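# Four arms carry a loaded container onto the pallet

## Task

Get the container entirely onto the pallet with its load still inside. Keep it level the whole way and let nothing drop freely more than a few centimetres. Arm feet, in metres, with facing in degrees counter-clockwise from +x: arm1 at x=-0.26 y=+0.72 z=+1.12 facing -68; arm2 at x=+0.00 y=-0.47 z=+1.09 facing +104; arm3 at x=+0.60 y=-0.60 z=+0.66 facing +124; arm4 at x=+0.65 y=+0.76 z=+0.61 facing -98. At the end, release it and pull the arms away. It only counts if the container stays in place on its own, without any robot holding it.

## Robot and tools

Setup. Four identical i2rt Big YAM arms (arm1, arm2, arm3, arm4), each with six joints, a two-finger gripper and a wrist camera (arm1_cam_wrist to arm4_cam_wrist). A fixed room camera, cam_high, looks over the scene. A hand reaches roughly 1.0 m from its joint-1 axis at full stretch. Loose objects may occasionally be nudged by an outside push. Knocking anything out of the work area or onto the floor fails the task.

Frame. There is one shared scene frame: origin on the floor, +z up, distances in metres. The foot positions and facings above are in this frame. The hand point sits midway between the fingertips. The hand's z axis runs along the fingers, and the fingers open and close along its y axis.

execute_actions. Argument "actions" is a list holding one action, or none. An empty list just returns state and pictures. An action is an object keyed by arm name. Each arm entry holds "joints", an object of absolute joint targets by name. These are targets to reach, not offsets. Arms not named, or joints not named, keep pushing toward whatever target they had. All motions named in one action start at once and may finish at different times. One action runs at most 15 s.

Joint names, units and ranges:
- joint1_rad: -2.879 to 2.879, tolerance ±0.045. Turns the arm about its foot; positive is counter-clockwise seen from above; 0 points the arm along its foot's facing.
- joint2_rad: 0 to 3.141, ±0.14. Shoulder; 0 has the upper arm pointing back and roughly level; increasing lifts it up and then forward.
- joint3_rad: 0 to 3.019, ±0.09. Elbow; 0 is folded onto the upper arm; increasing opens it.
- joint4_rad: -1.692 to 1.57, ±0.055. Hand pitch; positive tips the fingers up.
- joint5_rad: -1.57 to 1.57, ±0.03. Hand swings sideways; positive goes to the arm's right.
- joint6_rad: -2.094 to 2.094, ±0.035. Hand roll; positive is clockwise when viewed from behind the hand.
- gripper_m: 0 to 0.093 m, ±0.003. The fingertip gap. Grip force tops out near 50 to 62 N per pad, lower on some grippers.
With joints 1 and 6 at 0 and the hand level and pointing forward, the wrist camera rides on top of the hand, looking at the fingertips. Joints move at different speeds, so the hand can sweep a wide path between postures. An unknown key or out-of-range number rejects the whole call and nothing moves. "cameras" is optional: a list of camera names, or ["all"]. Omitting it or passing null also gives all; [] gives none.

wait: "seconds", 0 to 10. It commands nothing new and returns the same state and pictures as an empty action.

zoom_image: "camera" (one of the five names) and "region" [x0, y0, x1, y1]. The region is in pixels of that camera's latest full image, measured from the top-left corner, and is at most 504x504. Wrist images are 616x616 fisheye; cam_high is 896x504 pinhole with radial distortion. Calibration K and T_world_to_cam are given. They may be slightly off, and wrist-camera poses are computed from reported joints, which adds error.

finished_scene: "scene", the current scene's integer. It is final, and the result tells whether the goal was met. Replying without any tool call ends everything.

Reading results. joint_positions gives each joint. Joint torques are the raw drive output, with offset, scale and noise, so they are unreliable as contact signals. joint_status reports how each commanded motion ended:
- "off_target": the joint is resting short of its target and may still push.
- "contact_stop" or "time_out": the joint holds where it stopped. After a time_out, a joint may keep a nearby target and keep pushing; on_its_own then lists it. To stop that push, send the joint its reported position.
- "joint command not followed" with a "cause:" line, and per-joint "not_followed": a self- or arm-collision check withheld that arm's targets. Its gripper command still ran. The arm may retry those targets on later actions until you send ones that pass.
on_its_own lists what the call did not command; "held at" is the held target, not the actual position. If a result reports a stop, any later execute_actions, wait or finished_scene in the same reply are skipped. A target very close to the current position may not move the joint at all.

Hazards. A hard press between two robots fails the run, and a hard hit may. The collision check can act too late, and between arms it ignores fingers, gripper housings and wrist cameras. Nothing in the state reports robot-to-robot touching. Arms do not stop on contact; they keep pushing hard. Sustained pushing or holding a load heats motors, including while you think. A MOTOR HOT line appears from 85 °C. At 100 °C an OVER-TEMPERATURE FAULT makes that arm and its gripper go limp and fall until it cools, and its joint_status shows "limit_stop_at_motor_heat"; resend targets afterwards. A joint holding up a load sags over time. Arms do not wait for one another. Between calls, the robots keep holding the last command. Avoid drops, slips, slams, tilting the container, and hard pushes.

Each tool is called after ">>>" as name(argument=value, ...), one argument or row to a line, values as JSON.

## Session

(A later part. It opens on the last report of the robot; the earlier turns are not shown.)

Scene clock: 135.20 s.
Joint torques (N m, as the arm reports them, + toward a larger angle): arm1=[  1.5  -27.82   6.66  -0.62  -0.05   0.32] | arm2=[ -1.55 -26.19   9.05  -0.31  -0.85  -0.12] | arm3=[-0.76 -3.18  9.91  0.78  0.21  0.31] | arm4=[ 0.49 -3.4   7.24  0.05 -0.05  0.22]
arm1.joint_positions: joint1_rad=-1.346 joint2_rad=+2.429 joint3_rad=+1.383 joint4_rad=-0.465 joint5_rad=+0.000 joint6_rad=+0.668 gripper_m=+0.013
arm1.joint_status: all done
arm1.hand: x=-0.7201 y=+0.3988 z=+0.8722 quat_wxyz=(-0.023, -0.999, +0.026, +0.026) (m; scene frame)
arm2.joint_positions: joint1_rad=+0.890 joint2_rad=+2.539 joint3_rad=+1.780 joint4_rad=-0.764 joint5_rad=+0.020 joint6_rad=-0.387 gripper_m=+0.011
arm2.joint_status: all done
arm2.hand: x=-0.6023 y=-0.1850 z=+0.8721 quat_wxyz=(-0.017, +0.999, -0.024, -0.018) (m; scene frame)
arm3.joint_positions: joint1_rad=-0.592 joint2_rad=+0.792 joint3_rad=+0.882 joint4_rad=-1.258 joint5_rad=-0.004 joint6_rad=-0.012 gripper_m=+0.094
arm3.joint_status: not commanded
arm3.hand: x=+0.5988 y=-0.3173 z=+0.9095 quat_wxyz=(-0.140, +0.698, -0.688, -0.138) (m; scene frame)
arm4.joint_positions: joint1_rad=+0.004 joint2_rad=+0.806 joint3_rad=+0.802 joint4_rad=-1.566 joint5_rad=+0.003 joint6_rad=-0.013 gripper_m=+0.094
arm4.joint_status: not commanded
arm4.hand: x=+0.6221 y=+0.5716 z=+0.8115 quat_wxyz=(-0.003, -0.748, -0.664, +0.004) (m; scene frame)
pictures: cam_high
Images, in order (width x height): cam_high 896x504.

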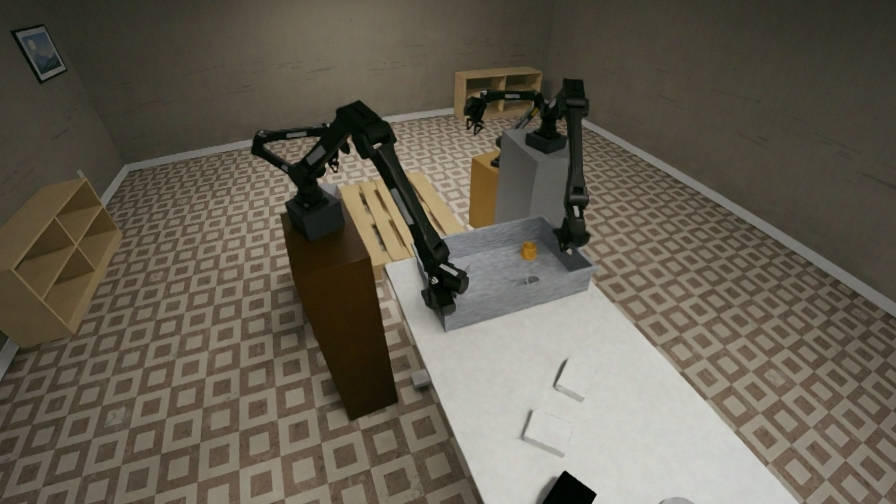

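>>> zoom_image(
  camera="cam_high",
  region=[370, 180, 630, 350],
)

>>> execute_actions(
  actions=[
    {"arm1":{"joints":{"joint3_rad":1.38,"joint4_rad":-0.54}},"arm2":{"joints":{"joint3_rad":1.78,"joint4_rad":-0.83}},"arm4":{"joints":{"joint1_rad":-0.75,"joint2_rad":1.2,"joint3_rad":0.6,"joint4_rad":1.1}}},
  ],
  cameras=["arm2_cam_wrist","arm4_cam_wrist"],
)

Region (370, 180, 630, 350) of cam_high's 896x504 image, scaled by 1.938, with more detail than that image has; it fills the top 330 rows of this view, and the rest is white.

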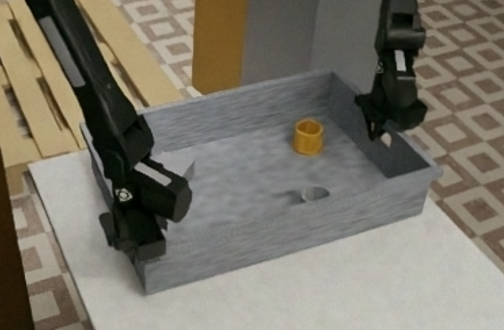

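Scene clock: 140.90 s.
Joint torques (N m, as the arm reports them, + toward a larger angle): arm1=[  1.39 -27.4    5.91  -2.27   0.21   0.27] | arm2=[ -1.39 -25.57   8.21  -1.8   -1.2   -0.06] | arm3=[-0.7  -3.18  9.91  0.79  0.21  0.3 ] | arm4=[ 1.27 -8.84  6.97  2.2  -0.02  0.23]
arm1.joint_positions: joint1_rad=-1.343 joint2_rad=+2.429 joint3_rad=+1.370 joint4_rad=-0.474 joint5_rad=-0.007 joint6_rad=+0.673 gripper_m=+0.013
arm1.joint_status: joint4_rad time_out (moved -0.008 of -0.075); the others done
arm1.on_its_own: joint4_rad reads -0.474 and still pushes toward -0.540 since a time_out
arm1.hand: x=-0.7104 y=+0.4019 z=+0.8693 quat_wxyz=(-0.020, -0.999, +0.026, +0.016) (m; scene frame)
arm2.joint_positions: joint1_rad=+0.883 joint2_rad=+2.539 joint3_rad=+1.772 joint4_rad=-0.779 joint5_rad=+0.029 joint6_rad=-0.392 gripper_m=+0.011
arm2.joint_status: all done
arm2.hand: x=-0.5927 y=-0.1828 z=+0.8697 quat_wxyz=(-0.016, +1.000, -0.024, -0.006) (m; scene frame)
arm3.joint_positions: joint1_rad=-0.592 joint2_rad=+0.792 joint3_rad=+0.882 joint4_rad=-1.258 joint5_rad=-0.004 joint6_rad=-0.012 gripper_m=+0.094
arm3.joint_status: not commanded
arm3.hand: x=+0.5988 y=-0.3173 z=+0.9095 quat_wxyz=(-0.140, +0.698, -0.688, -0.138) (m; scene frame)
arm4.joint_positions: joint1_rad=-0.751 joint2_rad=+1.205 joint3_rad=+0.599 joint4_rad=+1.077 joint5_rad=+0.002 joint6_rad=-0.013 gripper_m=+0.094
arm4.joint_status: all done
arm4.hand: x=+0.2731 y=+0.4577 z=+1.0111 quat_wxyz=(-0.282, -0.490, -0.174, +0.806) (m; scene frame)
pictures: arm2_cam_wrist, arm4_cam_wrist
camera_calibration (this result's frames):
arm2_cam_wrist: T_world_to_cam=[[0.0423622, 0.997894, 0.0491165, 0.162357], [0.817722, -0.0628758, 0.572169, -0.0171896], [0.574052, 0.0159253, -0.818664, 1.18193], [0, 0, 0, 1]] pos_world=[-0.671313, -0.181918, 0.969467]
arm4_cam_wrist: T_world_to_cam=[[-0.626246, 0.779552, 0.010724, -0.198728], [0.107986, 0.100356, -0.989074, 0.927773], [-0.772111, -0.618245, -0.147028, 0.763555], [0, 0, 0, 1]] pos_world=[0.36491, 0.533876, 1.03203]
Images, in order (width x height): arm2_cam_wrist 616x616, arm4_cam_wrist 616x616.

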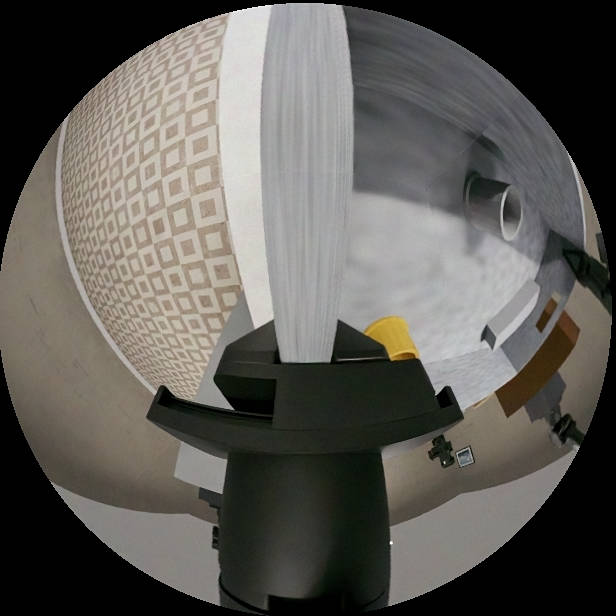

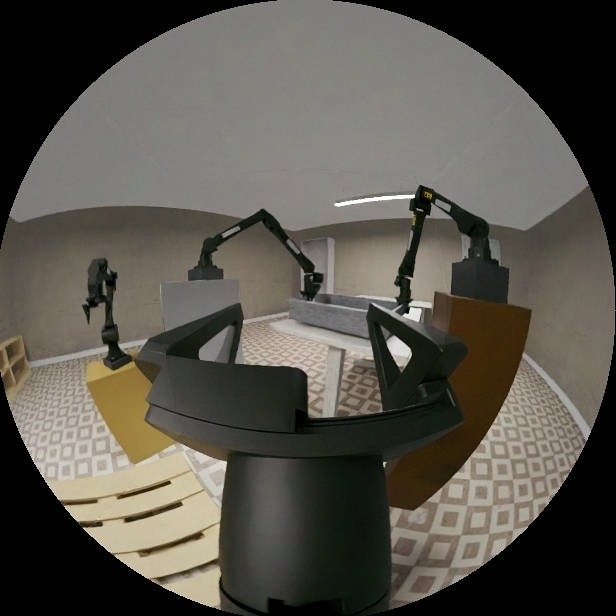

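>>> execute_actions(
  actions=[
    {"arm1":{"joints":{"joint1_rad":-1.343,"joint2_rad":2.44,"joint3_rad":1.44,"joint4_rad":-0.505}},"arm2":{"joints":{"joint1_rad":0.883,"joint2_rad":2.56,"joint3_rad":1.84,"joint4_rad":-0.794}}},
  ],
  cameras=[],
)

>>> execute_actions(
  actions=[
    {"arm1":{"joints":{"joint2_rad":2.50,"joint3_rad":1.465}},"arm2":{"joints":{"joint2_rad":2.635,"joint3_rad":1.85}}},
  ],
  cameras=[],
)

>>> execute_actions(
  actions=[
    {"arm1":{"joints":{"gripper_m":0.05}},"arm2":{"joints":{"gripper_m":0.04}}},
  ],
  cameras=[],
)

Scene clock: 170.57 s.
Joint torques (N m, as the arm reports them, + toward a larger angle): arm1=[  0.11 -25.04   7.38  -1.04   0.63   0.31] | arm2=[  0.65 -22.33  11.26  -1.09  -1.82  -0.03] | arm3=[-0.76 -3.09  9.91  0.79  0.21  0.31] | arm4=[ 1.02 -8.68  7.01  2.23 -0.04  0.22]
arm1.joint_positions: joint1_rad=-1.342 joint2_rad=+2.490 joint3_rad=+1.411 joint4_rad=-0.472 joint5_rad=-0.017 joint6_rad=+0.669 gripper_m=+0.013
arm1.joint_status: all done
arm1.hand: x=-0.7097 y=+0.3994 z=+0.8453 quat_wxyz=(-0.018, -1.000, +0.024, +0.006) (m; scene frame)
arm2.joint_positions: joint1_rad=+0.886 joint2_rad=+2.593 joint3_rad=+1.790 joint4_rad=-0.759 joint5_rad=+0.045 joint6_rad=-0.395 gripper_m=+0.011
arm2.joint_status: all done
arm2.hand: x=-0.5873 y=-0.1850 z=+0.8405 quat_wxyz=(-0.020, +1.000, -0.021, +0.005) (m; scene frame)
arm3.joint_positions: joint1_rad=-0.592 joint2_rad=+0.792 joint3_rad=+0.882 joint4_rad=-1.258 joint5_rad=-0.004 joint6_rad=-0.012 gripper_m=+0.094
arm3.joint_status: not commanded
arm3.hand: x=+0.5988 y=-0.3173 z=+0.9095 quat_wxyz=(-0.140, +0.698, -0.688, -0.138) (m; scene frame)
arm4.joint_positions: joint1_rad=-0.751 joint2_rad=+1.205 joint3_rad=+0.599 joint4_rad=+1.077 joint5_rad=+0.002 joint6_rad=-0.013 gripper_m=+0.094
arm4.joint_status: not commanded
arm4.hand: x=+0.2731 y=+0.4577 z=+1.0111 quat_wxyz=(-0.282, -0.490, -0.174, +0.806) (m; scene frame)
pictures: none
No camera images: the call's "cameras" was empty. Leave "cameras" out to get every camera's image.

Scene clock: 171.20 s.
Joint torques (N m, as the arm reports them, + toward a larger angle): arm1=[  0.1  -21.71   7.94  -0.59   0.81   0.3 ] | arm2=[  0.56 -18.38  10.49  -0.53  -2.09  -0.09] | arm3=[-0.74 -3.14  9.92  0.8   0.21  0.3 ] | arm4=[ 0.95 -8.88  7.04  2.29 -0.02  0.22]
arm1.joint_positions: joint1_rad=-1.343 joint2_rad=+2.510 joint3_rad=+1.429 joint4_rad=-0.483 joint5_rad=-0.022 joint6_rad=+0.669 gripper_m=+0.013
arm1.joint_status: all done
arm1.hand: x=-0.7092 y=+0.3996 z=+0.8379 quat_wxyz=(-0.017, -1.000, +0.025, -0.001) (m; scene frame)
arm2.joint_positions: joint1_rad=+0.888 joint2_rad=+2.610 joint3_rad=+1.809 joint4_rad=-0.774 joint5_rad=+0.049 joint6_rad=-0.393 gripper_m=+0.011
arm2.joint_status: all done
arm2.hand: x=-0.5872 y=-0.1853 z=+0.8349 quat_wxyz=(-0.020, +1.000, -0.021, +0.012) (m; scene frame)
arm3.joint_positions: joint1_rad=-0.592 joint2_rad=+0.792 joint3_rad=+0.882 joint4_rad=-1.258 joint5_rad=-0.004 joint6_rad=-0.012 gripper_m=+0.094
arm3.joint_status: not commanded
arm3.hand: x=+0.5988 y=-0.3173 z=+0.9095 quat_wxyz=(-0.140, +0.698, -0.688, -0.138) (m; scene frame)
arm4.joint_positions: joint1_rad=-0.751 joint2_rad=+1.205 joint3_rad=+0.599 joint4_rad=+1.077 joint5_rad=+0.002 joint6_rad=-0.013 gripper_m=+0.094
arm4.joint_status: not commanded
arm4.hand: x=+0.2731 y=+0.4577 z=+1.0111 quat_wxyz=(-0.282, -0.490, -0.174, +0.806) (m; scene frame)
pictures: none
No camera images: the call's "cameras" was empty. Leave "cameras" out to get every camera's image.

Scene clock: 171.80 s.
Joint torques (N m, as the arm reports them, + toward a larger angle): arm1=[ -0.24 -21.6    7.88  -0.26   0.16   0.16] | arm2=[  1.32 -18.67  10.17  -0.04  -0.22   0.  ] | arm3=[-0.78 -3.17  9.92  0.8   0.21  0.31] | arm4=[ 1.11 -8.54  6.98  2.18 -0.04  0.23]
arm1.joint_positions: joint1_rad=-1.343 joint2_rad=+2.510 joint3_rad=+1.430 joint4_rad=-0.493 joint5_rad=-0.005 joint6_rad=+0.682 gripper_m=+0.050
arm1.joint_status: all done
arm1.hand: x=-0.7090 y=+0.4028 z=+0.8380 quat_wxyz=(-0.007, -0.999, +0.031, +0.000) (m; scene frame)
arm2.joint_positions: joint1_rad=+0.882 joint2_rad=+2.610 joint3_rad=+1.811 joint4_rad=-0.785 joint5_rad=+0.003 joint6_rad=-0.395 gripper_m=+0.040
arm2.joint_status: all done
arm2.hand: x=-0.5871 y=-0.1898 z=+0.8352 quat_wxyz=(+0.003, +1.000, -0.023, +0.007) (m; scene frame)
arm3.joint_positions: joint1_rad=-0.592 joint2_rad=+0.792 joint3_rad=+0.882 joint4_rad=-1.258 joint5_rad=-0.004 joint6_rad=-0.012 gripper_m=+0.094
arm3.joint_status: not commanded
arm3.hand: x=+0.5988 y=-0.3173 z=+0.9095 quat_wxyz=(-0.140, +0.698, -0.688, -0.138) (m; scene frame)
arm4.joint_positions: joint1_rad=-0.751 joint2_rad=+1.205 joint3_rad=+0.599 joint4_rad=+1.077 joint5_rad=+0.002 joint6_rad=-0.013 gripper_m=+0.094
arm4.joint_status: not commanded
arm4.hand: x=+0.2731 y=+0.4577 z=+1.0111 quat_wxyz=(-0.282, -0.490, -0.174, +0.806) (m; scene frame)
pictures: none
No camera images: the call's "cameras" was empty. Leave "cameras" out to get every camera's image.

>>> execute_actions(
  actions=[
    {"arm1":{"joints":{"joint1_rad":-1.29,"joint2_rad":2.465,"joint3_rad":1.345,"joint4_rad":-0.42,"joint6_rad":0.73}}},
  ],
  cameras=[],
)

>>> execute_actions(
  actions=[
    {"arm1":{"joints":{"joint1_rad":-1.23,"joint2_rad":2.43,"joint3_rad":1.235,"joint4_rad":-0.345,"joint6_rad":0.785}}},
  ],
  cameras=[],
)

>>> execute_actions(
  actions=[
    {"arm1":{"joints":{"joint1_rad":-1.16,"joint2_rad":2.40,"joint3_rad":1.128,"joint4_rad":-0.27,"joint6_rad":0.85}}},
  ],
  cameras=["arm1_cam_wrist","cam_high"],
)

>>> execute_actions(
  actions=[
    {"arm1":{"joints":{"gripper_m":0}},"arm2":{"joints":{"gripper_m":0}}},
  ],
  cameras=[],
)

Scene clock: 180.63 s.
Joint torques (N m, as the arm reports them, + toward a larger angle): arm1=[ -0.16 -20.74   4.82   0.9    0.08   0.15] | arm2=[  1.24 -18.47  10.13  -0.16  -0.2   -0.05] | arm3=[-0.82 -3.07  9.91  0.8   0.21  0.3 ] | arm4=[ 1.31 -8.75  6.98  2.12 -0.02  0.21]
arm1.joint_positions: joint1_rad=-1.285 joint2_rad=+2.477 joint3_rad=+1.341 joint4_rad=-0.437 joint5_rad=-0.003 joint6_rad=+0.716 gripper_m=+0.050
arm1.joint_status: all done
arm1.hand: x=-0.6710 y=+0.3934 z=+0.8396 quat_wxyz=(-0.006, -1.000, +0.019, +0.001) (m; scene frame)
arm2.joint_positions: joint1_rad=+0.882 joint2_rad=+2.610 joint3_rad=+1.811 joint4_rad=-0.785 joint5_rad=+0.003 joint6_rad=-0.395 gripper_m=+0.040
arm2.joint_status: not commanded
arm2.hand: x=-0.5871 y=-0.1898 z=+0.8352 quat_wxyz=(+0.003, +1.000, -0.023, +0.007) (m; scene frame)
arm3.joint_positions: joint1_rad=-0.592 joint2_rad=+0.792 joint3_rad=+0.882 joint4_rad=-1.258 joint5_rad=-0.004 joint6_rad=-0.012 gripper_m=+0.094
arm3.joint_status: not commanded
arm3.hand: x=+0.5988 y=-0.3173 z=+0.9095 quat_wxyz=(-0.140, +0.698, -0.688, -0.138) (m; scene frame)
arm4.joint_positions: joint1_rad=-0.751 joint2_rad=+1.205 joint3_rad=+0.599 joint4_rad=+1.077 joint5_rad=+0.002 joint6_rad=-0.013 gripper_m=+0.094
arm4.joint_status: not commanded
arm4.hand: x=+0.2731 y=+0.4577 z=+1.0111 quat_wxyz=(-0.282, -0.490, -0.174, +0.806) (m; scene frame)
pictures: none
No camera images: the call's "cameras" was empty. Leave "cameras" out to get every camera's image.

Scene clock: 181.53 s.
Joint torques (N m, as the arm reports them, + toward a larger angle): arm1=[ -0.57 -20.13   4.04   0.9    0.08   0.1 ] | arm2=[  1.49 -18.79  10.16  -0.03  -0.19  -0.08] | arm3=[-0.74 -3.06  9.93  0.78  0.21  0.3 ] | arm4=[ 1.25 -8.68  6.96  2.14 -0.04  0.24]
arm1.joint_positions: joint1_rad=-1.224 joint2_rad=+2.443 joint3_rad=+1.231 joint4_rad=-0.362 joint5_rad=-0.003 joint6_rad=+0.771 gripper_m=+0.050
arm1.joint_status: all done
arm1.hand: x=-0.6255 y=+0.3920 z=+0.8394 quat_wxyz=(-0.005, -1.000, +0.016, +0.000) (m; scene frame)
arm2.joint_positions: joint1_rad=+0.882 joint2_rad=+2.610 joint3_rad=+1.811 joint4_rad=-0.785 joint5_rad=+0.003 joint6_rad=-0.395 gripper_m=+0.040
arm2.joint_status: not commanded
arm2.hand: x=-0.5871 y=-0.1898 z=+0.8352 quat_wxyz=(+0.003, +1.000, -0.023, +0.007) (m; scene frame)
arm3.joint_positions: joint1_rad=-0.592 joint2_rad=+0.792 joint3_rad=+0.882 joint4_rad=-1.258 joint5_rad=-0.004 joint6_rad=-0.012 gripper_m=+0.094
arm3.joint_status: not commanded
arm3.hand: x=+0.5988 y=-0.3173 z=+0.9095 quat_wxyz=(-0.140, +0.698, -0.688, -0.138) (m; scene frame)
arm4.joint_positions: joint1_rad=-0.751 joint2_rad=+1.205 joint3_rad=+0.599 joint4_rad=+1.077 joint5_rad=+0.002 joint6_rad=-0.013 gripper_m=+0.094
arm4.joint_status: not commanded
arm4.hand: x=+0.2731 y=+0.4577 z=+1.0111 quat_wxyz=(-0.282, -0.490, -0.174, +0.806) (m; scene frame)
pictures: none
No camera images: the call's "cameras" was empty. Leave "cameras" out to get every camera's image.

Scene clock: 182.43 s.
Joint torques (N m, as the arm reports them, + toward a larger angle): arm1=[  0.07 -18.19   3.18   0.88   0.08   0.15] | arm2=[  1.45 -19.32  10.3   -0.27  -0.19   0.  ] | arm3=[-0.7  -3.14  9.91  0.8   0.2   0.3 ] | arm4=[ 1.17 -8.69  6.98  2.18 -0.02  0.21]
arm1.joint_positions: joint1_rad=-1.153 joint2_rad=+2.412 joint3_rad=+1.124 joint4_rad=-0.287 joint5_rad=-0.003 joint6_rad=+0.836 gripper_m=+0.050
arm1.joint_status: all done
arm1.hand: x=-0.5780 y=+0.3915 z=+0.8405 quat_wxyz=(-0.005, -1.000, +0.013, +0.000) (m; scene frame)
arm2.joint_positions: joint1_rad=+0.882 joint2_rad=+2.610 joint3_rad=+1.811 joint4_rad=-0.785 joint5_rad=+0.003 joint6_rad=-0.395 gripper_m=+0.040
arm2.joint_status: not commanded
arm2.hand: x=-0.5871 y=-0.1898 z=+0.8352 quat_wxyz=(+0.003, +1.000, -0.023, +0.007) (m; scene frame)
arm3.joint_positions: joint1_rad=-0.592 joint2_rad=+0.792 joint3_rad=+0.882 joint4_rad=-1.258 joint5_rad=-0.004 joint6_rad=-0.012 gripper_m=+0.094
arm3.joint_status: not commanded
arm3.hand: x=+0.5988 y=-0.3173 z=+0.9095 quat_wxyz=(-0.140, +0.698, -0.688, -0.138) (m; scene frame)
arm4.joint_positions: joint1_rad=-0.751 joint2_rad=+1.205 joint3_rad=+0.599 joint4_rad=+1.077 joint5_rad=+0.002 joint6_rad=-0.013 gripper_m=+0.094
arm4.joint_status: not commanded
arm4.hand: x=+0.2731 y=+0.4577 z=+1.0111 quat_wxyz=(-0.282, -0.490, -0.174, +0.806) (m; scene frame)
pictures: arm1_cam_wrist, cam_high
camera_calibration (this result's frames):
arm1_cam_wrist: T_world_to_cam=[[0.0259101, 0.999488, -0.0187478, -0.355933], [0.805756, -0.0097804, 0.592167, -0.0241095], [0.59168, -0.0304492, -0.805597, 1.15586], [0, 0, 0, 1]] pos_world=[-0.655251, 0.39071, 0.938762]
Images, in order (width x height): arm1_cam_wrist 616x616, cam_high 896x504.

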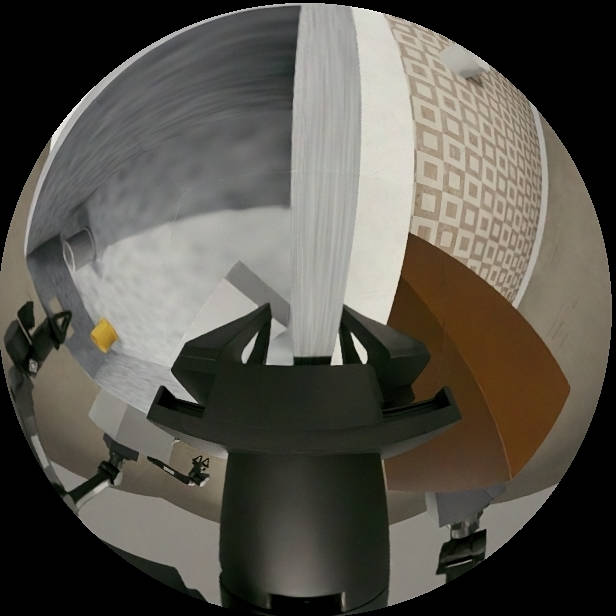

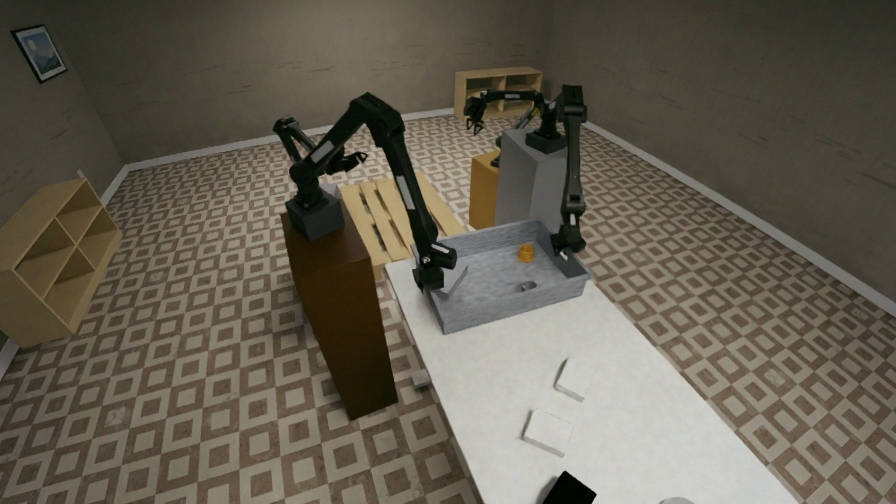

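Scene clock: 183.03 s.
Joint torques (N m, as the arm reports them, + toward a larger angle): arm1=[ -0.01 -18.81   3.67   0.41   0.47   0.04] | arm2=[  1.25 -18.41   9.98  -0.12  -1.3   -0.01] | arm3=[-0.71 -3.12  9.92  0.78  0.21  0.31] | arm4=[ 1.2  -8.99  6.97  2.18 -0.03  0.24]
arm1.joint_positions: joint1_rad=-1.161 joint2_rad=+2.412 joint3_rad=+1.121 joint4_rad=-0.275 joint5_rad=-0.014 joint6_rad=+0.848 gripper_m=+0.013
arm1.joint_status: gripper_m off_target (ended at +0.013, target +0.000)
arm1.hand: x=-0.5798 y=+0.3922 z=+0.8402 quat_wxyz=(-0.012, -1.000, +0.023, -0.001) (m; scene frame)
arm2.joint_positions: joint1_rad=+0.885 joint2_rad=+2.612 joint3_rad=+1.812 joint4_rad=-0.783 joint5_rad=+0.031 joint6_rad=-0.399 gripper_m=+0.013
arm2.joint_status: gripper_m off_target (ended at +0.013, target +0.000)
arm2.hand: x=-0.5871 y=-0.1871 z=+0.8348 quat_wxyz=(-0.010, +1.000, -0.019, +0.011) (m; scene frame)
arm3.joint_positions: joint1_rad=-0.592 joint2_rad=+0.792 joint3_rad=+0.882 joint4_rad=-1.258 joint5_rad=-0.004 joint6_rad=-0.012 gripper_m=+0.094
arm3.joint_status: not commanded
arm3.hand: x=+0.5988 y=-0.3173 z=+0.9095 quat_wxyz=(-0.140, +0.698, -0.688, -0.138) (m; scene frame)
arm4.joint_positions: joint1_rad=-0.751 joint2_rad=+1.205 joint3_rad=+0.599 joint4_rad=+1.077 joint5_rad=+0.002 joint6_rad=-0.013 gripper_m=+0.094
arm4.joint_status: not commanded
arm4.hand: x=+0.2731 y=+0.4577 z=+1.0111 quat_wxyz=(-0.282, -0.490, -0.174, +0.806) (m; scene frame)
pictures: none
No camera images: the call's "cameras" was empty. Leave "cameras" out to get every camera's image.

>>> execute_actions(
  actions=[
    {"arm1":{"joints":{"joint1_rad":-1.12,"joint2_rad":2.285,"joint3_rad":1.08,"joint4_rad":-0.255,"joint6_rad":0.895}},"arm2":{"joints":{"joint1_rad":0.862,"joint2_rad":2.48,"joint3_rad":1.725,"joint4_rad":-0.73,"joint6_rad":-0.435}}},
  ],
  cameras=[],
)

>>> execute_actions(
  actions=[
    {"arm1":{"joints":{"joint1_rad":-1.078,"joint2_rad":2.25,"joint3_rad":1.02,"joint4_rad":-0.236,"joint6_rad":0.935}},"arm2":{"joints":{"joint1_rad":0.84,"joint2_rad":2.42,"joint3_rad":1.61,"joint4_rad":-0.679,"joint6_rad":-0.457}}},
  ],
  cameras=["arm1_cam_wrist","cam_high"],
)

Scene clock: 192.87 s.
Joint torques (N m, as the arm reports them, + toward a larger angle): arm1=[  0.85 -25.04   4.29  -0.08   0.39   0.18] | arm2=[  0.05 -25.41   7.99  -0.09  -1.39  -0.18] | arm3=[-0.76 -3.1   9.93  0.8   0.21  0.3 ] | arm4=[ 1.27 -8.87  7.04  2.21 -0.03  0.22]
arm1.joint_positions: joint1_rad=-1.129 joint2_rad=+2.369 joint3_rad=+1.066 joint4_rad=-0.245 joint5_rad=-0.011 joint6_rad=+0.878 gripper_m=+0.013
arm1.joint_status: all done
arm1.hand: x=-0.5636 y=+0.3893 z=+0.8526 quat_wxyz=(-0.018, -1.000, +0.022, +0.006) (m; scene frame)
arm2.joint_positions: joint1_rad=+0.876 joint2_rad=+2.550 joint3_rad=+1.710 joint4_rad=-0.717 joint5_rad=+0.033 joint6_rad=-0.410 gripper_m=+0.012
arm2.joint_status: all done
arm2.hand: x=-0.5715 y=-0.1873 z=+0.8463 quat_wxyz=(-0.016, +1.000, -0.019, +0.001) (m; scene frame)
arm3.joint_positions: joint1_rad=-0.592 joint2_rad=+0.792 joint3_rad=+0.882 joint4_rad=-1.258 joint5_rad=-0.004 joint6_rad=-0.012 gripper_m=+0.094
arm3.joint_status: not commanded
arm3.hand: x=+0.5988 y=-0.3173 z=+0.9095 quat_wxyz=(-0.140, +0.698, -0.688, -0.138) (m; scene frame)
arm4.joint_positions: joint1_rad=-0.751 joint2_rad=+1.205 joint3_rad=+0.599 joint4_rad=+1.077 joint5_rad=+0.002 joint6_rad=-0.013 gripper_m=+0.094
arm4.joint_status: not commanded
arm4.hand: x=+0.2731 y=+0.4577 z=+1.0111 quat_wxyz=(-0.282, -0.490, -0.174, +0.806) (m; scene frame)
pictures: none
No camera images: the call's "cameras" was empty. Leave "cameras" out to get every camera's image.

Scene clock: 193.73 s.
Joint torques (N m, as the arm reports them, + toward a larger angle): arm1=[  0.71 -23.52   4.02  -0.04   0.38   0.2 ] | arm2=[ -1.86 -23.9    7.6   -0.29  -1.36  -0.16] | arm3=[-0.77 -3.14  9.92  0.81  0.21  0.3 ] | arm4=[ 1.05 -8.84  7.02  2.2  -0.02  0.22]
arm1.joint_positions: joint1_rad=-1.088 joint2_rad=+2.322 joint3_rad=+1.007 joint4_rad=-0.227 joint5_rad=-0.010 joint6_rad=+0.915 gripper_m=+0.013
arm1.joint_status: all done
arm1.hand: x=-0.5408 y=+0.3880 z=+0.8663 quat_wxyz=(-0.020, -1.000, +0.020, +0.007) (m; scene frame)
arm2.joint_positions: joint1_rad=+0.860 joint2_rad=+2.480 joint3_rad=+1.595 joint4_rad=-0.666 joint5_rad=+0.032 joint6_rad=-0.429 gripper_m=+0.012
arm2.joint_status: all done
arm2.hand: x=-0.5461 y=-0.1891 z=+0.8592 quat_wxyz=(-0.017, +1.000, -0.017, -0.002) (m; scene frame)
arm3.joint_positions: joint1_rad=-0.592 joint2_rad=+0.792 joint3_rad=+0.882 joint4_rad=-1.258 joint5_rad=-0.004 joint6_rad=-0.012 gripper_m=+0.094
arm3.joint_status: not commanded
arm3.hand: x=+0.5988 y=-0.3173 z=+0.9095 quat_wxyz=(-0.140, +0.698, -0.688, -0.138) (m; scene frame)
arm4.joint_positions: joint1_rad=-0.751 joint2_rad=+1.205 joint3_rad=+0.599 joint4_rad=+1.077 joint5_rad=+0.002 joint6_rad=-0.013 gripper_m=+0.094
arm4.joint_status: not commanded
arm4.hand: x=+0.2731 y=+0.4577 z=+1.0111 quat_wxyz=(-0.282, -0.490, -0.174, +0.806) (m; scene frame)
pictures: arm1_cam_wrist, cam_high
camera_calibration (this result's frames):
arm1_cam_wrist: T_world_to_cam=[[0.0398039, 0.99803, -0.0484888, -0.319112], [0.814102, -0.00425506, 0.580706, -0.0570428], [0.579356, -0.0625892, -0.812668, 1.16641], [0, 0, 0, 1]] pos_world=[-0.616628, 0.391246, 0.965559]
Images, in order (width x height): arm1_cam_wrist 616x616, cam_high 896x504.

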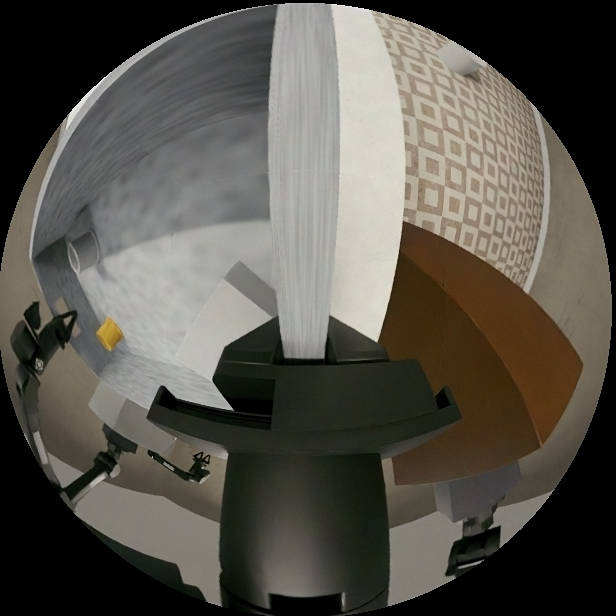

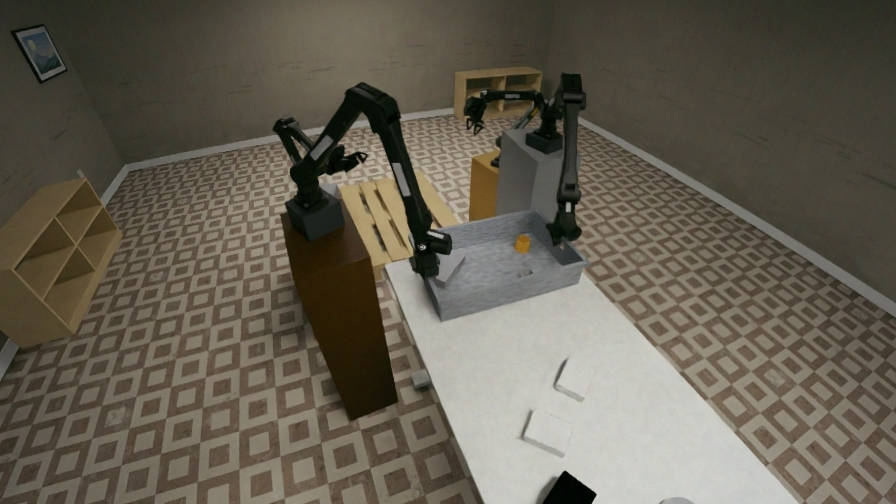

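>>> execute_actions(
  actions=[
    {"arm1":{"joints":{"joint1_rad":-0.962,"joint2_rad":2.24,"joint3_rad":0.905,"joint4_rad":-0.13,"joint6_rad":1.04}},"arm2":{"joints":{"joint1_rad":0.794,"joint2_rad":2.338,"joint3_rad":1.39,"joint4_rad":-0.545,"joint6_rad":-0.515}},"arm4":{"joints":{"joint2_rad":0.8,"joint3_rad":0.8,"joint4_rad":-1.5,"joint1_rad":-0.6,"joint6_rad":0.55}},"arm3":{"joints":{"joint4_rad":-1.6,"joint6_rad":-0.7}}},
  ],
  cameras=[],
)

>>> execute_actions(
  actions=[
    {"arm1":{"joints":{"joint1_rad":-0.82,"joint2_rad":2.235,"joint3_rad":0.82,"joint4_rad":-0.055,"joint6_rad":1.18}},"arm2":{"joints":{"joint1_rad":0.73,"joint2_rad":2.278,"joint3_rad":1.21,"joint4_rad":-0.43,"joint6_rad":-0.585}}},
  ],
  cameras=[],
)

>>> execute_actions(
  actions=[
    {"arm1":{"joints":{"joint1_rad":-0.656,"joint2_rad":2.235,"joint3_rad":0.76,"joint4_rad":0.0,"joint6_rad":1.335}},"arm2":{"joints":{"joint1_rad":0.649,"joint2_rad":2.23,"joint3_rad":1.04,"joint4_rad":-0.315,"joint6_rad":-0.67}}},
  ],
  cameras=["cam_high"],
)

Scene clock: 213.13 s.
Joint torques (N m, as the arm reports them, + toward a larger angle): arm1=[  0.01 -21.48   3.2   -0.02   0.34   0.06] | arm2=[  0.25 -21.24   6.91  -0.59  -1.27  -0.18] | arm3=[-0.73 -2.37  9.4   0.16  0.13  0.  ] | arm4=[ 0.64 -3.59  9.31 -0.18  0.01  0.24]
arm1.joint_positions: joint1_rad=-0.962 joint2_rad=+2.305 joint3_rad=+0.890 joint4_rad=-0.122 joint5_rad=-0.009 joint6_rad=+1.037 gripper_m=+0.013
arm1.joint_status: all done
arm1.hand: x=-0.4756 y=+0.3892 z=+0.8634 quat_wxyz=(-0.023, -1.000, +0.018, +0.008) (m; scene frame)
arm2.joint_positions: joint1_rad=+0.802 joint2_rad=+2.396 joint3_rad=+1.370 joint4_rad=-0.526 joint5_rad=+0.030 joint6_rad=-0.493 gripper_m=+0.012
arm2.joint_status: all done
arm2.hand: x=-0.4774 y=-0.1881 z=+0.8565 quat_wxyz=(-0.016, +1.000, -0.014, -0.001) (m; scene frame)
arm3.joint_positions: joint1_rad=-0.592 joint2_rad=+0.792 joint3_rad=+0.882 joint4_rad=-1.588 joint5_rad=-0.004 joint6_rad=-0.688 gripper_m=+0.094
arm3.joint_status: all done
arm3.hand: x=+0.5989 y=-0.3958 z=+0.8910 quat_wxyz=(-0.030, +0.904, -0.427, -0.014) (m; scene frame)
arm4.joint_positions: joint1_rad=-0.594 joint2_rad=+0.808 joint3_rad=+0.776 joint4_rad=-1.487 joint5_rad=+0.002 joint6_rad=+0.533 gripper_m=+0.094
arm4.joint_status: all done
arm4.hand: x=+0.5116 y=+0.6092 z=+0.8011 quat_wxyz=(-0.020, -0.988, -0.153, +0.021) (m; scene frame)
pictures: none
No camera images: the call's "cameras" was empty. Leave "cameras" out to get every camera's image.

Scene clock: 214.17 s.
Joint torques (N m, as the arm reports them, + toward a larger angle): arm1=[ -0.07 -20.24   2.33  -0.08   0.2    0.05] | arm2=[  0.67 -19.16   6.13  -0.65  -1.14  -0.22] | arm3=[-0.76 -2.41  9.4   0.16  0.13  0.  ] | arm4=[ 0.65 -3.59  9.23 -0.24  0.01  0.23]
arm1.joint_positions: joint1_rad=-0.820 joint2_rad=+2.295 joint3_rad=+0.807 joint4_rad=-0.046 joint5_rad=-0.006 joint6_rad=+1.177 gripper_m=+0.013
arm1.joint_status: all done
arm1.hand: x=-0.4146 y=+0.3893 z=+0.8628 quat_wxyz=(-0.024, -1.000, +0.017, +0.008) (m; scene frame)
arm2.joint_positions: joint1_rad=+0.737 joint2_rad=+2.329 joint3_rad=+1.187 joint4_rad=-0.410 joint5_rad=+0.026 joint6_rad=-0.562 gripper_m=+0.012
arm2.joint_status: all done
arm2.hand: x=-0.4139 y=-0.1884 z=+0.8567 quat_wxyz=(-0.014, +1.000, -0.012, -0.001) (m; scene frame)
arm3.joint_positions: joint1_rad=-0.592 joint2_rad=+0.792 joint3_rad=+0.882 joint4_rad=-1.588 joint5_rad=-0.004 joint6_rad=-0.688 gripper_m=+0.094
arm3.joint_status: not commanded
arm3.hand: x=+0.5989 y=-0.3958 z=+0.8910 quat_wxyz=(-0.030, +0.904, -0.427, -0.014) (m; scene frame)
arm4.joint_positions: joint1_rad=-0.594 joint2_rad=+0.808 joint3_rad=+0.776 joint4_rad=-1.487 joint5_rad=+0.002 joint6_rad=+0.533 gripper_m=+0.094
arm4.joint_status: not commanded
arm4.hand: x=+0.5116 y=+0.6092 z=+0.8011 quat_wxyz=(-0.020, -0.988, -0.153, +0.021) (m; scene frame)
pictures: none
No camera images: the call's "cameras" was empty. Leave "cameras" out to get every camera's image.

Scene clock: 215.23 s.
Joint torques (N m, as the arm reports them, + toward a larger angle): arm1=[ -0.54 -18.97   1.44  -0.1    0.06   0.02] | arm2=[  0.75 -18.07   5.01  -0.58  -0.98  -0.05] | arm3=[-0.69 -2.42  9.4   0.17  0.13  0.01] | arm4=[ 0.43 -3.71  9.23 -0.21  0.02  0.26]
arm1.joint_positions: joint1_rad=-0.653 joint2_rad=+2.292 joint3_rad=+0.752 joint4_rad=+0.010 joint5_rad=-0.002 joint6_rad=+1.334 gripper_m=+0.013
arm1.joint_status: all done
arm1.hand: x=-0.3531 y=+0.3884 z=+0.8621 quat_wxyz=(-0.025, -1.000, +0.013, +0.007) (m; scene frame)
arm2.joint_positions: joint1_rad=+0.654 joint2_rad=+2.277 joint3_rad=+1.019 joint4_rad=-0.295 joint5_rad=+0.022 joint6_rad=-0.653 gripper_m=+0.012
arm2.joint_status: all done
arm2.hand: x=-0.3474 y=-0.1892 z=+0.8565 quat_wxyz=(-0.012, +1.000, -0.008, +0.000) (m; scene frame)
arm3.joint_positions: joint1_rad=-0.592 joint2_rad=+0.792 joint3_rad=+0.882 joint4_rad=-1.588 joint5_rad=-0.004 joint6_rad=-0.688 gripper_m=+0.094
arm3.joint_status: not commanded
arm3.hand: x=+0.5989 y=-0.3958 z=+0.8910 quat_wxyz=(-0.030, +0.904, -0.427, -0.014) (m; scene frame)
arm4.joint_positions: joint1_rad=-0.594 joint2_rad=+0.808 joint3_rad=+0.776 joint4_rad=-1.487 joint5_rad=+0.002 joint6_rad=+0.533 gripper_m=+0.094
arm4.joint_status: not commanded
arm4.hand: x=+0.5116 y=+0.6092 z=+0.8011 quat_wxyz=(-0.020, -0.988, -0.153, +0.021) (m; scene frame)
pictures: cam_high
Images, in order (width x height): cam_high 896x504.

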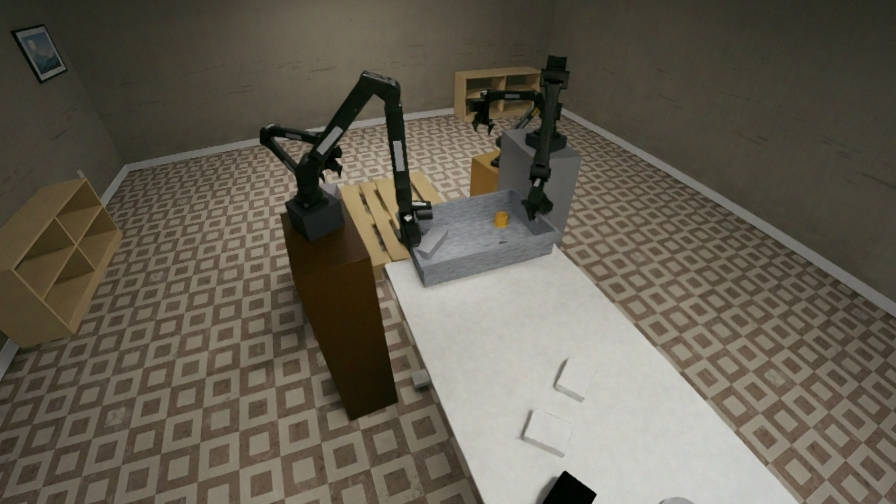

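>>> execute_actions(
  actions=[
    {"arm1":{"joints":{"joint1_rad":-0.476,"joint2_rad":2.24,"joint3_rad":0.727,"joint4_rad":0.03,"joint6_rad":1.50}},"arm2":{"joints":{"joint1_rad":0.55,"joint2_rad":2.197,"joint3_rad":0.905,"joint4_rad":-0.205,"joint6_rad":-0.775}}},
  ],
  cameras=[],
)

>>> execute_actions(
  actions=[
    {"arm1":{"joints":{"joint1_rad":-0.291,"joint6_rad":1.68}},"arm2":{"joints":{"joint1_rad":0.426,"joint2_rad":2.18,"joint3_rad":0.785,"joint4_rad":-0.105,"joint6_rad":-0.905}}},
  ],
  cameras=[],
)

>>> execute_actions(
  actions=[
    {"arm1":{"joints":{"joint1_rad":-0.082,"joint3_rad":0.77,"joint4_rad":-0.005,"joint6_rad":1.885}},"arm2":{"joints":{"joint1_rad":0.239,"joint2_rad":2.172,"joint3_rad":0.665,"joint4_rad":0,"joint6_rad":-1.095}}},
  ],
  cameras=[],
)

>>> execute_actions(
  actions=[
    {"arm1":{"joints":{"joint1_rad":0.101,"joint3_rad":0.85,"joint4_rad":-0.075,"joint6_rad":2.06}},"arm2":{"joints":{"joint1_rad":0.009,"joint2_rad":2.176,"joint3_rad":0.595,"joint4_rad":0.072,"joint6_rad":-1.33}}},
  ],
  cameras=["cam_high","arm2_cam_wrist"],
)

Scene clock: 223.93 s.
Joint torques (N m, as the arm reports them, + toward a larger angle): arm1=[ -0.28 -18.47   0.91  -0.11  -0.24  -0.07] | arm2=[ -0.22 -16.42   4.11  -0.31  -0.9   -0.15] | arm3=[-0.81 -2.39  9.41  0.16  0.13  0.  ] | arm4=[ 0.49 -3.69  9.2  -0.17  0.01  0.25]
arm1.joint_positions: joint1_rad=-0.473 joint2_rad=+2.292 joint3_rad=+0.721 joint4_rad=+0.039 joint5_rad=+0.006 joint6_rad=+1.512 gripper_m=+0.013
arm1.joint_status: all done
arm1.hand: x=-0.2923 y=+0.3900 z=+0.8616 quat_wxyz=(-0.025, -1.000, +0.011, +0.007) (m; scene frame)
arm2.joint_positions: joint1_rad=+0.552 joint2_rad=+2.243 joint3_rad=+0.884 joint4_rad=-0.189 joint5_rad=+0.020 joint6_rad=-0.757 gripper_m=+0.012
arm2.joint_status: all done
arm2.hand: x=-0.2856 y=-0.1872 z=+0.8564 quat_wxyz=(-0.013, +1.000, -0.007, -0.001) (m; scene frame)
arm3.joint_positions: joint1_rad=-0.592 joint2_rad=+0.792 joint3_rad=+0.882 joint4_rad=-1.588 joint5_rad=-0.004 joint6_rad=-0.688 gripper_m=+0.094
arm3.joint_status: not commanded
arm3.hand: x=+0.5989 y=-0.3958 z=+0.8910 quat_wxyz=(-0.030, +0.904, -0.427, -0.014) (m; scene frame)
arm4.joint_positions: joint1_rad=-0.594 joint2_rad=+0.808 joint3_rad=+0.776 joint4_rad=-1.487 joint5_rad=+0.002 joint6_rad=+0.533 gripper_m=+0.094
arm4.joint_status: not commanded
arm4.hand: x=+0.5116 y=+0.6092 z=+0.8011 quat_wxyz=(-0.020, -0.988, -0.153, +0.021) (m; scene frame)
pictures: none
No camera images: the call's "cameras" was empty. Leave "cameras" out to get every camera's image.

Scene clock: 225.00 s.
Joint torques (N m, as the arm reports them, + toward a larger angle): arm1=[ -0.33 -18.35   0.99  -0.09  -0.48  -0.12] | arm2=[  0.8  -14.51   2.27  -0.46  -0.84  -0.17] | arm3=[-0.75 -2.42  9.4   0.15  0.13  0.  ] | arm4=[ 0.34 -3.78  9.18 -0.22  0.02  0.24]
arm1.joint_positions: joint1_rad=-0.286 joint2_rad=+2.292 joint3_rad=+0.720 joint4_rad=+0.039 joint5_rad=+0.012 joint6_rad=+1.696 gripper_m=+0.013
arm1.joint_status: all done
arm1.hand: x=-0.2314 y=+0.3913 z=+0.8612 quat_wxyz=(-0.025, -1.000, +0.010, +0.007) (m; scene frame)
arm2.joint_positions: joint1_rad=+0.425 joint2_rad=+2.224 joint3_rad=+0.769 joint4_rad=-0.091 joint5_rad=+0.017 joint6_rad=-0.885 gripper_m=+0.012
arm2.joint_status: all done
arm2.hand: x=-0.2235 y=-0.1856 z=+0.8560 quat_wxyz=(-0.013, +1.000, -0.006, -0.002) (m; scene frame)
arm3.joint_positions: joint1_rad=-0.592 joint2_rad=+0.792 joint3_rad=+0.882 joint4_rad=-1.588 joint5_rad=-0.004 joint6_rad=-0.688 gripper_m=+0.094
arm3.joint_status: not commanded
arm3.hand: x=+0.5989 y=-0.3958 z=+0.8910 quat_wxyz=(-0.030, +0.904, -0.427, -0.014) (m; scene frame)
arm4.joint_positions: joint1_rad=-0.594 joint2_rad=+0.808 joint3_rad=+0.776 joint4_rad=-1.487 joint5_rad=+0.002 joint6_rad=+0.533 gripper_m=+0.094
arm4.joint_status: not commanded
arm4.hand: x=+0.5116 y=+0.6092 z=+0.8011 quat_wxyz=(-0.020, -0.988, -0.153, +0.021) (m; scene frame)
pictures: none
No camera images: the call's "cameras" was empty. Leave "cameras" out to get every camera's image.

Scene clock: 226.10 s.
Joint torques (N m, as the arm reports them, + toward a larger angle): arm1=[ -0.46 -18.94   2.06  -0.53  -0.73  -0.13] | arm2=[  1.3  -12.82   0.95  -0.16  -0.63  -0.05] | arm3=[-0.77 -2.44  9.43  0.17  0.12  0.  ] | arm4=[ 0.6  -3.66  9.2  -0.21  0.03  0.25]
arm1.joint_positions: joint1_rad=-0.074 joint2_rad=+2.292 joint3_rad=+0.754 joint4_rad=+0.015 joint5_rad=+0.019 joint6_rad=+1.904 gripper_m=+0.013
arm1.joint_status: all done
arm1.hand: x=-0.1588 y=+0.3907 z=+0.8611 quat_wxyz=(-0.031, -0.999, +0.008, +0.004) (m; scene frame)
arm2.joint_positions: joint1_rad=+0.235 joint2_rad=+2.210 joint3_rad=+0.655 joint4_rad=+0.013 joint5_rad=+0.014 joint6_rad=-1.080 gripper_m=+0.012
arm2.joint_status: all done
arm2.hand: x=-0.1479 y=-0.1854 z=+0.8572 quat_wxyz=(-0.014, +1.000, -0.004, -0.001) (m; scene frame)
arm3.joint_positions: joint1_rad=-0.592 joint2_rad=+0.792 joint3_rad=+0.882 joint4_rad=-1.588 joint5_rad=-0.004 joint6_rad=-0.688 gripper_m=+0.094
arm3.joint_status: not commanded
arm3.hand: x=+0.5989 y=-0.3958 z=+0.8910 quat_wxyz=(-0.030, +0.904, -0.427, -0.014) (m; scene frame)
arm4.joint_positions: joint1_rad=-0.594 joint2_rad=+0.808 joint3_rad=+0.776 joint4_rad=-1.487 joint5_rad=+0.002 joint6_rad=+0.533 gripper_m=+0.094
arm4.joint_status: not commanded
arm4.hand: x=+0.5116 y=+0.6092 z=+0.8011 quat_wxyz=(-0.020, -0.988, -0.153, +0.021) (m; scene frame)
pictures: none
No camera images: the call's "cameras" was empty. Leave "cameras" out to get every camera's image.

Scene clock: 227.20 s.
Joint torques (N m, as the arm reports them, + toward a larger angle): arm1=[ -1.14 -19.41   3.4   -0.33  -0.9   -0.22] | arm2=[  1.56 -11.83   0.23  -0.27  -0.46  -0.12] | arm3=[-0.67 -2.35  9.43  0.16  0.13  0.  ] | arm4=[ 0.46 -3.34  9.18 -0.21  0.01  0.24]
arm1.joint_positions: joint1_rad=+0.113 joint2_rad=+2.292 joint3_rad=+0.826 joint4_rad=-0.061 joint5_rad=+0.023 joint6_rad=+2.086 gripper_m=+0.013
arm1.joint_status: all done
arm1.hand: x=-0.0870 y=+0.3918 z=+0.8626 quat_wxyz=(-0.030, -1.000, +0.005, +0.002) (m; scene frame)
arm2.joint_positions: joint1_rad=+0.001 joint2_rad=+2.210 joint3_rad=+0.589 joint4_rad=+0.083 joint5_rad=+0.008 joint6_rad=-1.317 gripper_m=+0.011
arm2.joint_status: all done
arm2.hand: x=-0.0742 y=-0.1834 z=+0.8578 quat_wxyz=(-0.015, +1.000, -0.002, -0.001) (m; scene frame)
arm3.joint_positions: joint1_rad=-0.592 joint2_rad=+0.792 joint3_rad=+0.882 joint4_rad=-1.588 joint5_rad=-0.004 joint6_rad=-0.688 gripper_m=+0.094
arm3.joint_status: not commanded
arm3.hand: x=+0.5989 y=-0.3958 z=+0.8910 quat_wxyz=(-0.030, +0.904, -0.427, -0.014) (m; scene frame)
arm4.joint_positions: joint1_rad=-0.594 joint2_rad=+0.808 joint3_rad=+0.776 joint4_rad=-1.487 joint5_rad=+0.002 joint6_rad=+0.533 gripper_m=+0.094
arm4.joint_status: not commanded
arm4.hand: x=+0.5116 y=+0.6092 z=+0.8011 quat_wxyz=(-0.020, -0.988, -0.153, +0.021) (m; scene frame)
pictures: arm2_cam_wrist, cam_high
camera_calibration (this result's frames):
arm2_cam_wrist: T_world_to_cam=[[-0.00126626, 0.998888, 0.0471374, 0.140183], [0.813698, -0.0263712, 0.580689, -0.43526], [0.581286, 0.0390909, -0.81276, 0.874261], [0, 0, 0, 1]] pos_world=[-0.153848, -0.185681, 0.956707]
Images, in order (width x height): arm2_cam_wrist 616x616, cam_high 896x504.

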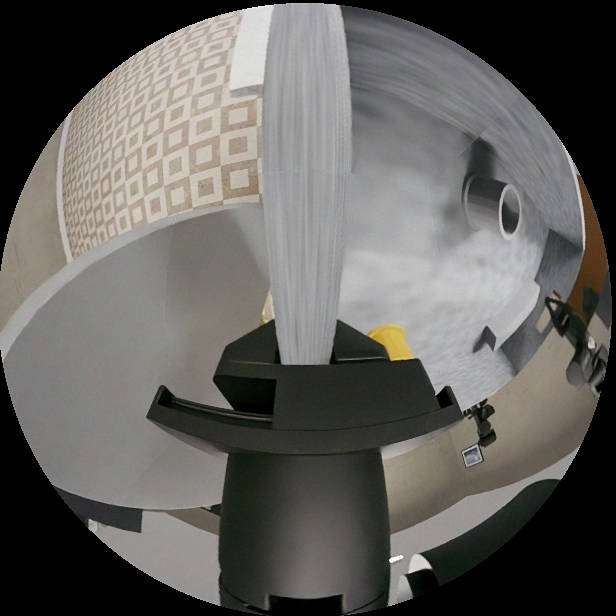

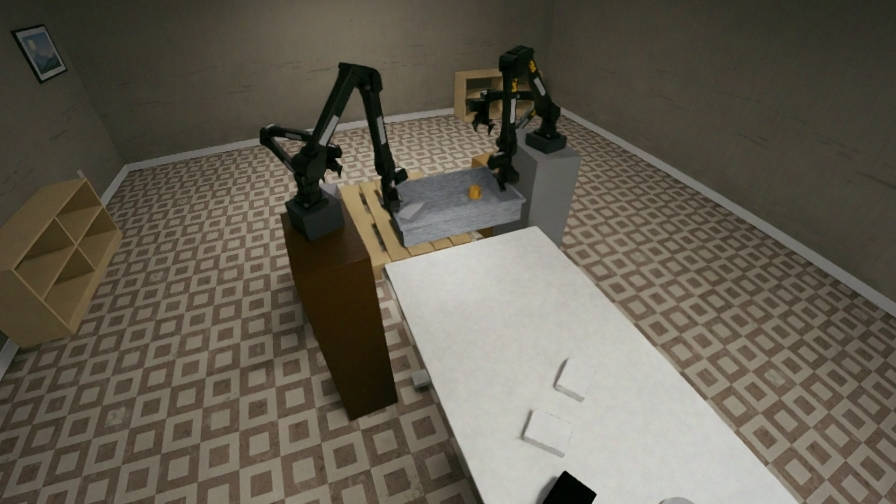

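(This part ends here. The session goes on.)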